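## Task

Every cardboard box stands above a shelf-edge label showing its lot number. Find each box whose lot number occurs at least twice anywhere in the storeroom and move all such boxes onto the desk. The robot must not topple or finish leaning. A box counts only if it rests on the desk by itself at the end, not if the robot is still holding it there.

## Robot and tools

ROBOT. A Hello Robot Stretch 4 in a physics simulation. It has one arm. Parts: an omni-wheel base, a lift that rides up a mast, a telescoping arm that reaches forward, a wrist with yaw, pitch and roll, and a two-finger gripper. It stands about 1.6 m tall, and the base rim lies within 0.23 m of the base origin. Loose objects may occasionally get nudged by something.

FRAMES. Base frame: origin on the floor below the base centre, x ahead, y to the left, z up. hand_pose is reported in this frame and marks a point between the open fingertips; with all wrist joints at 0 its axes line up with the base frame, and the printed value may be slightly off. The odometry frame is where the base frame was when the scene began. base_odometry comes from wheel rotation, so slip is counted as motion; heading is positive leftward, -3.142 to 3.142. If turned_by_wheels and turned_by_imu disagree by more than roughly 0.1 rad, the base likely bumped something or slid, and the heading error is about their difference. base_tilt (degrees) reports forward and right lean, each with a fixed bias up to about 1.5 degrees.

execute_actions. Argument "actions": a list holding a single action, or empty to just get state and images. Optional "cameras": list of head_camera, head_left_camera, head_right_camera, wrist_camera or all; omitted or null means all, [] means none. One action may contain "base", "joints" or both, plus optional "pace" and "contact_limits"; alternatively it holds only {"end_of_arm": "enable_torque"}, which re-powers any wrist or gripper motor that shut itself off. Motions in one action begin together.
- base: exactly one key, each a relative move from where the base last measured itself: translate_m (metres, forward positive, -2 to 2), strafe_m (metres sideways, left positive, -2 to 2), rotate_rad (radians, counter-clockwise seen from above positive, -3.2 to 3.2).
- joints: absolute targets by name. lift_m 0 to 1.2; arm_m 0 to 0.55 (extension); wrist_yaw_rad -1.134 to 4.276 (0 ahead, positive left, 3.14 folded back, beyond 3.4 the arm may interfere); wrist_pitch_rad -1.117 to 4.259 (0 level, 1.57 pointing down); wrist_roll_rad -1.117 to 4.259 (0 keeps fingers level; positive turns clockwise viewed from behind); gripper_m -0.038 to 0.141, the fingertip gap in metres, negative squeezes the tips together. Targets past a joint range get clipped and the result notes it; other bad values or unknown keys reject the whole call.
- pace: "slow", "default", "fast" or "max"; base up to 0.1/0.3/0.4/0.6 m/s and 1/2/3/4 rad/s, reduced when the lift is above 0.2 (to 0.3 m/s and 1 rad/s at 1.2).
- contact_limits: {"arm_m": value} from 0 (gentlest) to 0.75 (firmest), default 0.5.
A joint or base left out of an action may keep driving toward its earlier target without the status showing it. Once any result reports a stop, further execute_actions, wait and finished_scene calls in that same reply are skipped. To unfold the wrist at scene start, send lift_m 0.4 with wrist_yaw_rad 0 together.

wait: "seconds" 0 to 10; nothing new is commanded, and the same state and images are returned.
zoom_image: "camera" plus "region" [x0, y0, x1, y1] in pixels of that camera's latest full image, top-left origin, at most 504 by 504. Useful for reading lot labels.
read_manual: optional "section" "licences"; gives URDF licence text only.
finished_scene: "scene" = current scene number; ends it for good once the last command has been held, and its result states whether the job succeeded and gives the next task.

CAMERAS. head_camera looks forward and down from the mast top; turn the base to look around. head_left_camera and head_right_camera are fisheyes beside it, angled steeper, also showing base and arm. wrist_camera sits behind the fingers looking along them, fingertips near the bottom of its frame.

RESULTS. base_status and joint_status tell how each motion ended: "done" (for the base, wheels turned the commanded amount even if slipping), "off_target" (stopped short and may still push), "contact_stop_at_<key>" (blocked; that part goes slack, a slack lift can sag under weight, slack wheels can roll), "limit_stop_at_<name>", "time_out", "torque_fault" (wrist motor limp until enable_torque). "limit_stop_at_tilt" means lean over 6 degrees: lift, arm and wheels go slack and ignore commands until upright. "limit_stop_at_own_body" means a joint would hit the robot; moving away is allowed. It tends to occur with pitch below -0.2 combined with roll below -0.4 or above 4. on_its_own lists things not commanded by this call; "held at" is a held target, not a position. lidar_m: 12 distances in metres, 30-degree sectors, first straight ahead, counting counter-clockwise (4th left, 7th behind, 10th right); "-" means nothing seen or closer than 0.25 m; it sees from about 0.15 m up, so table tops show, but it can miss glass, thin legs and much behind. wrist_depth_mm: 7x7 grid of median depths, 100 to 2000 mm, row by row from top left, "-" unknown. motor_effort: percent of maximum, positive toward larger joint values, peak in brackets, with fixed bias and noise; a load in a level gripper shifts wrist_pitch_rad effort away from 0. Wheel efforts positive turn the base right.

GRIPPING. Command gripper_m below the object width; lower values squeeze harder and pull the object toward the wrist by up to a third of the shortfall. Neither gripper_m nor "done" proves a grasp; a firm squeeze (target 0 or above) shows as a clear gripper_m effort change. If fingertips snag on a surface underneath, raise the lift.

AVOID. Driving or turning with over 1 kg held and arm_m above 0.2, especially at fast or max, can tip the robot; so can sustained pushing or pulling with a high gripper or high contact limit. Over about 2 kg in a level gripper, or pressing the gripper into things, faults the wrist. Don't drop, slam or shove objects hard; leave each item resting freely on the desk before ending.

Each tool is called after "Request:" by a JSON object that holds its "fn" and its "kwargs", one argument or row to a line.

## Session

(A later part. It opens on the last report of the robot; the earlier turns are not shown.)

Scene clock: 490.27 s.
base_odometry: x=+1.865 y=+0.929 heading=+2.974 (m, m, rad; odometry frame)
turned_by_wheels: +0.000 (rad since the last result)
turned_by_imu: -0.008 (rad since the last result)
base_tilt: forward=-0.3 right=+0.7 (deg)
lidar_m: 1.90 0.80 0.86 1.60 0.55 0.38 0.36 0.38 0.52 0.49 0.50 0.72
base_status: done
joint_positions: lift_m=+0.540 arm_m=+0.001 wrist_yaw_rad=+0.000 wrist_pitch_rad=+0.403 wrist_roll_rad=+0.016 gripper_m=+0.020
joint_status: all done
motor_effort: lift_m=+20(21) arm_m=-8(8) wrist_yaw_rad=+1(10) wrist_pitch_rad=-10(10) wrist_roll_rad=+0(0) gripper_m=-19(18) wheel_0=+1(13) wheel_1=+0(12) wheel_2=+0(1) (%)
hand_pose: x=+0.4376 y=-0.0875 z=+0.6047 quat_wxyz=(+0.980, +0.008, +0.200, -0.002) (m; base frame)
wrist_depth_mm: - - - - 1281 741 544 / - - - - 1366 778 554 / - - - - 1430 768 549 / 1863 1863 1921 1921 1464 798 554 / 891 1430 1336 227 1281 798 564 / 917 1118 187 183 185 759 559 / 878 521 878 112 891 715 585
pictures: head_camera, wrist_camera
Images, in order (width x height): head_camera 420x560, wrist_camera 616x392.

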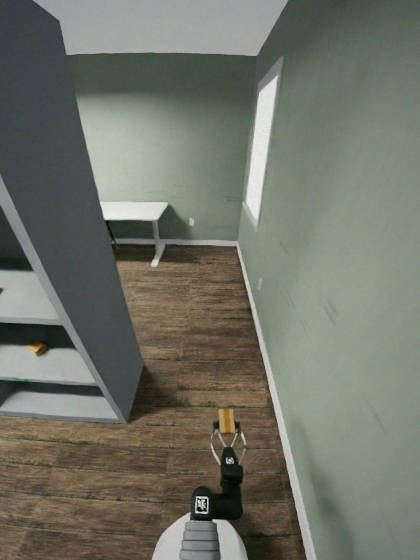

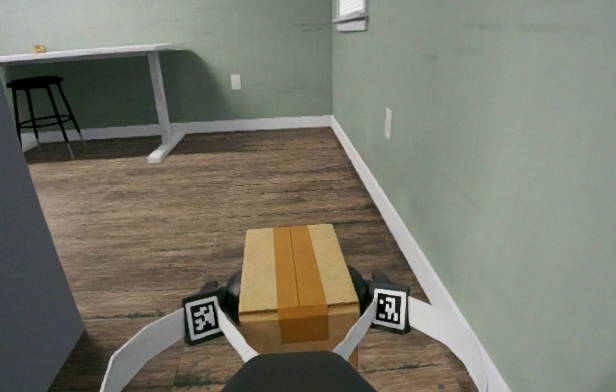

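Request:
{"fn": "execute_actions", "kwargs": {
  "actions": [
    {"base":{"translate_m":1.78},"joints":{"lift_m":0.76},"pace":"max"}
  ],
  "cameras": ["head_camera"]
}}

Request:
{"fn": "execute_actions", "kwargs": {
  "actions": [
    {"base":{"strafe_m":0.95},"joints":{"arm_m":0.545},"pace":"max"}
  ],
  "cameras": ["head_camera","wrist_camera"]
}}

Scene clock: 512.97 s.
base_odometry: x=+0.110 y=+1.225 heading=+2.974 (m, m, rad; odometry frame)
turned_by_wheels: +0.000 (rad since the last result)
turned_by_imu: +0.001 (rad since the last result)
base_tilt: forward=-0.3 right=+0.7 (deg)
lidar_m: 1.56 1.02 1.11 2.91 1.00 0.88 2.06 0.70 0.49 0.45 0.48 0.60
base_status: done
joint_positions: lift_m=+0.760 arm_m=+0.001 wrist_yaw_rad=+0.000 wrist_pitch_rad=+0.403 wrist_roll_rad=+0.016 gripper_m=+0.020
joint_status: all done
motor_effort: lift_m=+21(23) arm_m=-8(8) wrist_yaw_rad=+2(1) wrist_pitch_rad=-9(11) wrist_roll_rad=+0(1) gripper_m=-17(19) wheel_0=+0(7) wheel_1=-2(5) wheel_2=+1(12) (%)
hand_pose: x=+0.4376 y=-0.0874 z=+0.8247 quat_wxyz=(+0.980, +0.008, +0.200, -0.002) (m; base frame)
wrist_depth_mm: 1138 1205 1229 1205 1205 683 500 / 1229 1229 1281 1281 1308 691 504 / 1308 1308 1336 1366 1308 683 492 / 1366 1397 1430 1464 1336 732 521 / 1499 1464 1618 227 1397 741 530 / 1397 1464 187 183 184 707 539 / 1160 654 1138 112 1138 661 544
pictures: head_camera
Images, in order (width x height): head_camera 420x560.

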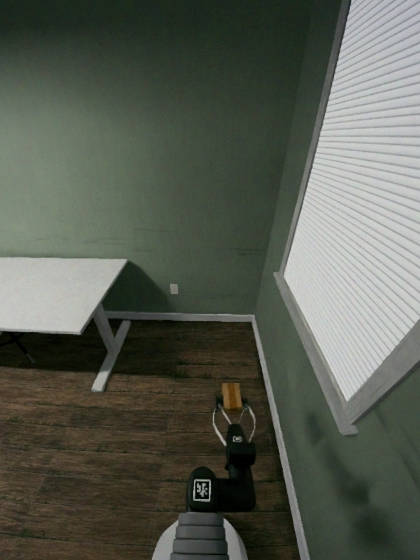

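Scene clock: 516.57 s.
base_odometry: x=-0.049 y=+0.289 heading=+2.974 (m, m, rad; odometry frame)
turned_by_wheels: +0.000 (rad since the last result)
turned_by_imu: +0.003 (rad since the last result)
base_tilt: forward=-0.2 right=+0.8 (deg)
lidar_m: 0.76 0.81 1.11 2.85 1.01 0.74 0.69 0.73 1.46 1.41 1.42 0.79
base_status: done
joint_positions: lift_m=+0.760 arm_m=+0.544 wrist_yaw_rad=+0.000 wrist_pitch_rad=+0.403 wrist_roll_rad=+0.016 gripper_m=+0.020
joint_status: all done
motor_effort: lift_m=+21(20) arm_m=+8(9) wrist_yaw_rad=+0(3) wrist_pitch_rad=-9(10) wrist_roll_rad=+1(0) gripper_m=-20(19) wheel_0=+1(10) wheel_1=-1(9) wheel_2=+1(1) (%)
hand_pose: x=+0.9799 y=-0.0874 z=+0.8248 quat_wxyz=(+0.980, +0.008, +0.200, -0.001) (m; base frame)
wrist_depth_mm: 676 699 707 715 732 741 759 / 732 741 759 778 778 788 798 / 759 788 778 809 831 831 831 / 634 615 615 597 627 878 917 / 462 459 433 227 442 960 976 / 364 364 187 183 183 359 1078 / 300 227 293 112 293 282 1098
pictures: head_camera, wrist_camera
Images, in order (width x height): head_camera 420x560, wrist_camera 616x392.

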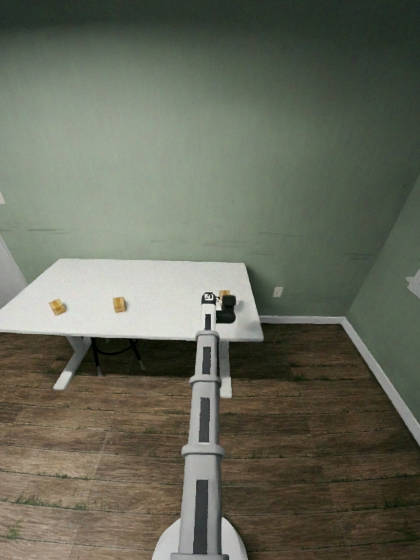

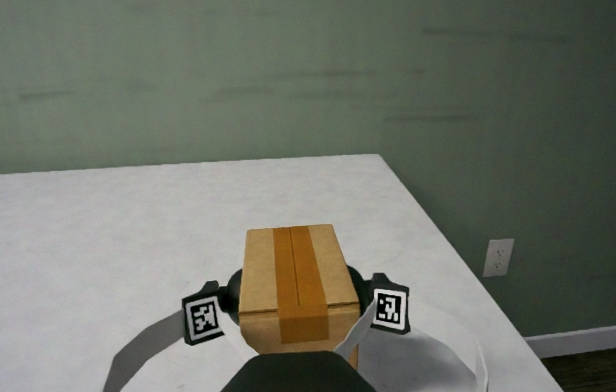

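~0.2 m from both edges; fine.

Request:
{"fn": "execute_actions", "kwargs": {
  "actions": [
    {"joints":{"lift_m":0.695}}
  ],
  "cameras": []
}}

Request:
{"fn": "execute_actions", "kwargs": {
  "actions": [
    {"joints":{"gripper_m":0.095}}
  ],
  "cameras": ["wrist_camera"]
}}

Request:
{"fn": "execute_actions", "kwargs": {
  "actions": [
    {"joints":{"lift_m":0.78},"pace":"max"}
  ],
  "cameras": ["head_camera","wrist_camera"]
}}

Scene clock: 524.43 s.
base_odometry: x=-0.049 y=+0.289 heading=+2.974 (m, m, rad; odometry frame)
turned_by_wheels: +0.000 (rad since the last result)
turned_by_imu: +0.000 (rad since the last result)
base_tilt: forward=-0.1 right=+0.8 (deg)
lidar_m: 0.75 0.82 1.10 2.84 1.00 0.75 0.69 0.74 1.47 1.41 1.41 0.82
base_status: not commanded
joint_positions: lift_m=+0.695 arm_m=+0.544 wrist_yaw_rad=+0.000 wrist_pitch_rad=+0.403 wrist_roll_rad=+0.016 gripper_m=+0.020
joint_status: all done
motor_effort: lift_m=+14(20) arm_m=+8(8) wrist_yaw_rad=+1(0) wrist_pitch_rad=-8(10) wrist_roll_rad=+0(0) gripper_m=-18(18) wheel_0=+1(1) wheel_1=-1(1) wheel_2=+1(1) (%)
hand_pose: x=+0.9799 y=-0.0874 z=+0.7603 quat_wxyz=(+0.980, +0.008, +0.200, -0.001) (m; base frame)
wrist_depth_mm: 683 691 715 715 732 750 741 / 723 732 741 759 778 788 788 / 741 723 683 668 741 842 854 / 466 459 452 439 436 878 917 / 338 336 315 228 325 319 976 / 266 264 187 183 184 254 264 / 222 188 214 112 215 208 211
pictures: none
No camera images: the call's "cameras" was empty. Leave "cameras" out to get every camera's image.

Scene clock: 526.00 s.
base_odometry: x=-0.049 y=+0.289 heading=+2.974 (m, m, rad; odometry frame)
turned_by_wheels: +0.000 (rad since the last result)
turned_by_imu: +0.000 (rad since the last result)
base_tilt: forward=-0.4 right=+0.6 (deg)
lidar_m: 0.76 0.80 1.13 2.86 1.02 0.73 0.70 0.72 1.49 1.40 1.43 0.81
base_status: not commanded
joint_positions: lift_m=+0.695 arm_m=+0.544 wrist_yaw_rad=+0.000 wrist_pitch_rad=+0.403 wrist_roll_rad=+0.016 gripper_m=+0.095
joint_status: all done
motor_effort: lift_m=+14(14) arm_m=+7(8) wrist_yaw_rad=+0(0) wrist_pitch_rad=-8(9) wrist_roll_rad=+0(0) gripper_m=-1(17) wheel_0=+1(1) wheel_1=-1(1) wheel_2=+1(1) (%)
hand_pose: x=+0.9800 y=-0.0874 z=+0.7604 quat_wxyz=(+0.980, +0.008, +0.200, -0.001) (m; base frame)
wrist_depth_mm: 691 699 707 715 732 741 768 / 732 741 750 768 798 778 788 / 741 723 691 668 798 842 866 / 466 462 455 445 436 891 917 / 340 336 320 240 327 322 991 / 266 266 198 195 211 255 262 / 223 219 219 112 222 212 213
pictures: wrist_camera
Images, in order (width x height): wrist_camera 616x392.

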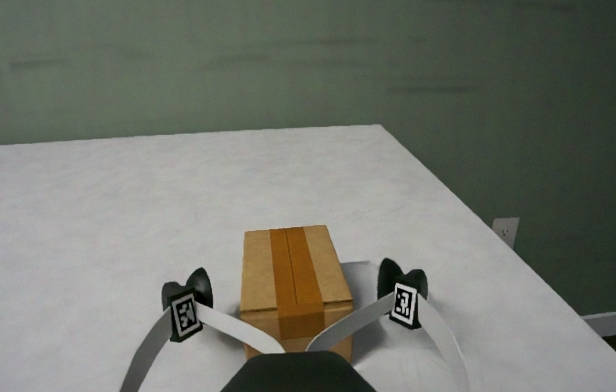

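Scene clock: 526.87 s.
base_odometry: x=-0.049 y=+0.289 heading=+2.974 (m, m, rad; odometry frame)
turned_by_wheels: +0.000 (rad since the last result)
turned_by_imu: +0.000 (rad since the last result)
base_tilt: forward=-0.2 right=+0.6 (deg)
lidar_m: 0.76 0.81 1.11 2.86 1.02 0.73 0.71 0.72 1.49 1.40 1.44 0.81
base_status: not commanded
joint_positions: lift_m=+0.780 arm_m=+0.544 wrist_yaw_rad=+0.000 wrist_pitch_rad=+0.402 wrist_roll_rad=+0.016 gripper_m=+0.095
joint_status: all done
motor_effort: lift_m=+20(24) arm_m=+7(7) wrist_yaw_rad=+1(0) wrist_pitch_rad=-7(7) wrist_roll_rad=+0(0) gripper_m=-1(1) wheel_0=+1(1) wheel_1=-1(1) wheel_2=+1(1) (%)
hand_pose: x=+0.9801 y=-0.0874 z=+0.8451 quat_wxyz=(+0.980, +0.008, +0.200, -0.001) (m; base frame)
wrist_depth_mm: 683 699 707 715 732 741 768 / 732 732 768 759 778 778 798 / 759 788 798 809 831 820 854 / 699 676 661 647 759 904 931 / 504 496 500 488 480 960 991 / 394 392 215 389 211 1008 1078 / 327 324 325 112 327 310 1138
pictures: head_camera, wrist_camera
Images, in order (width x height): head_camera 420x560, wrist_camera 616x392.

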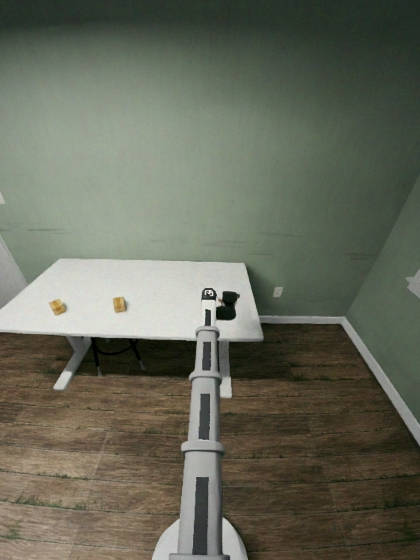

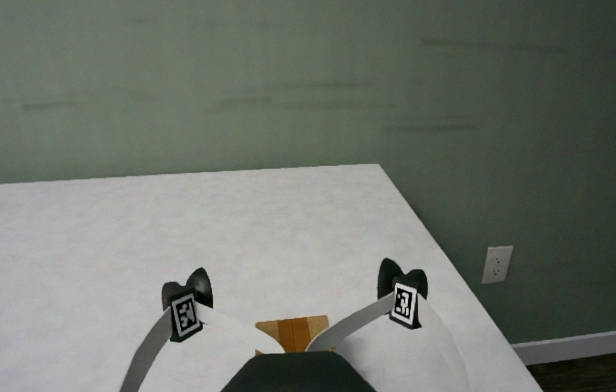

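Request:
{"fn": "finished_scene", "kwargs": {
  "scene": 2
}}

The scene is finished: the task was done.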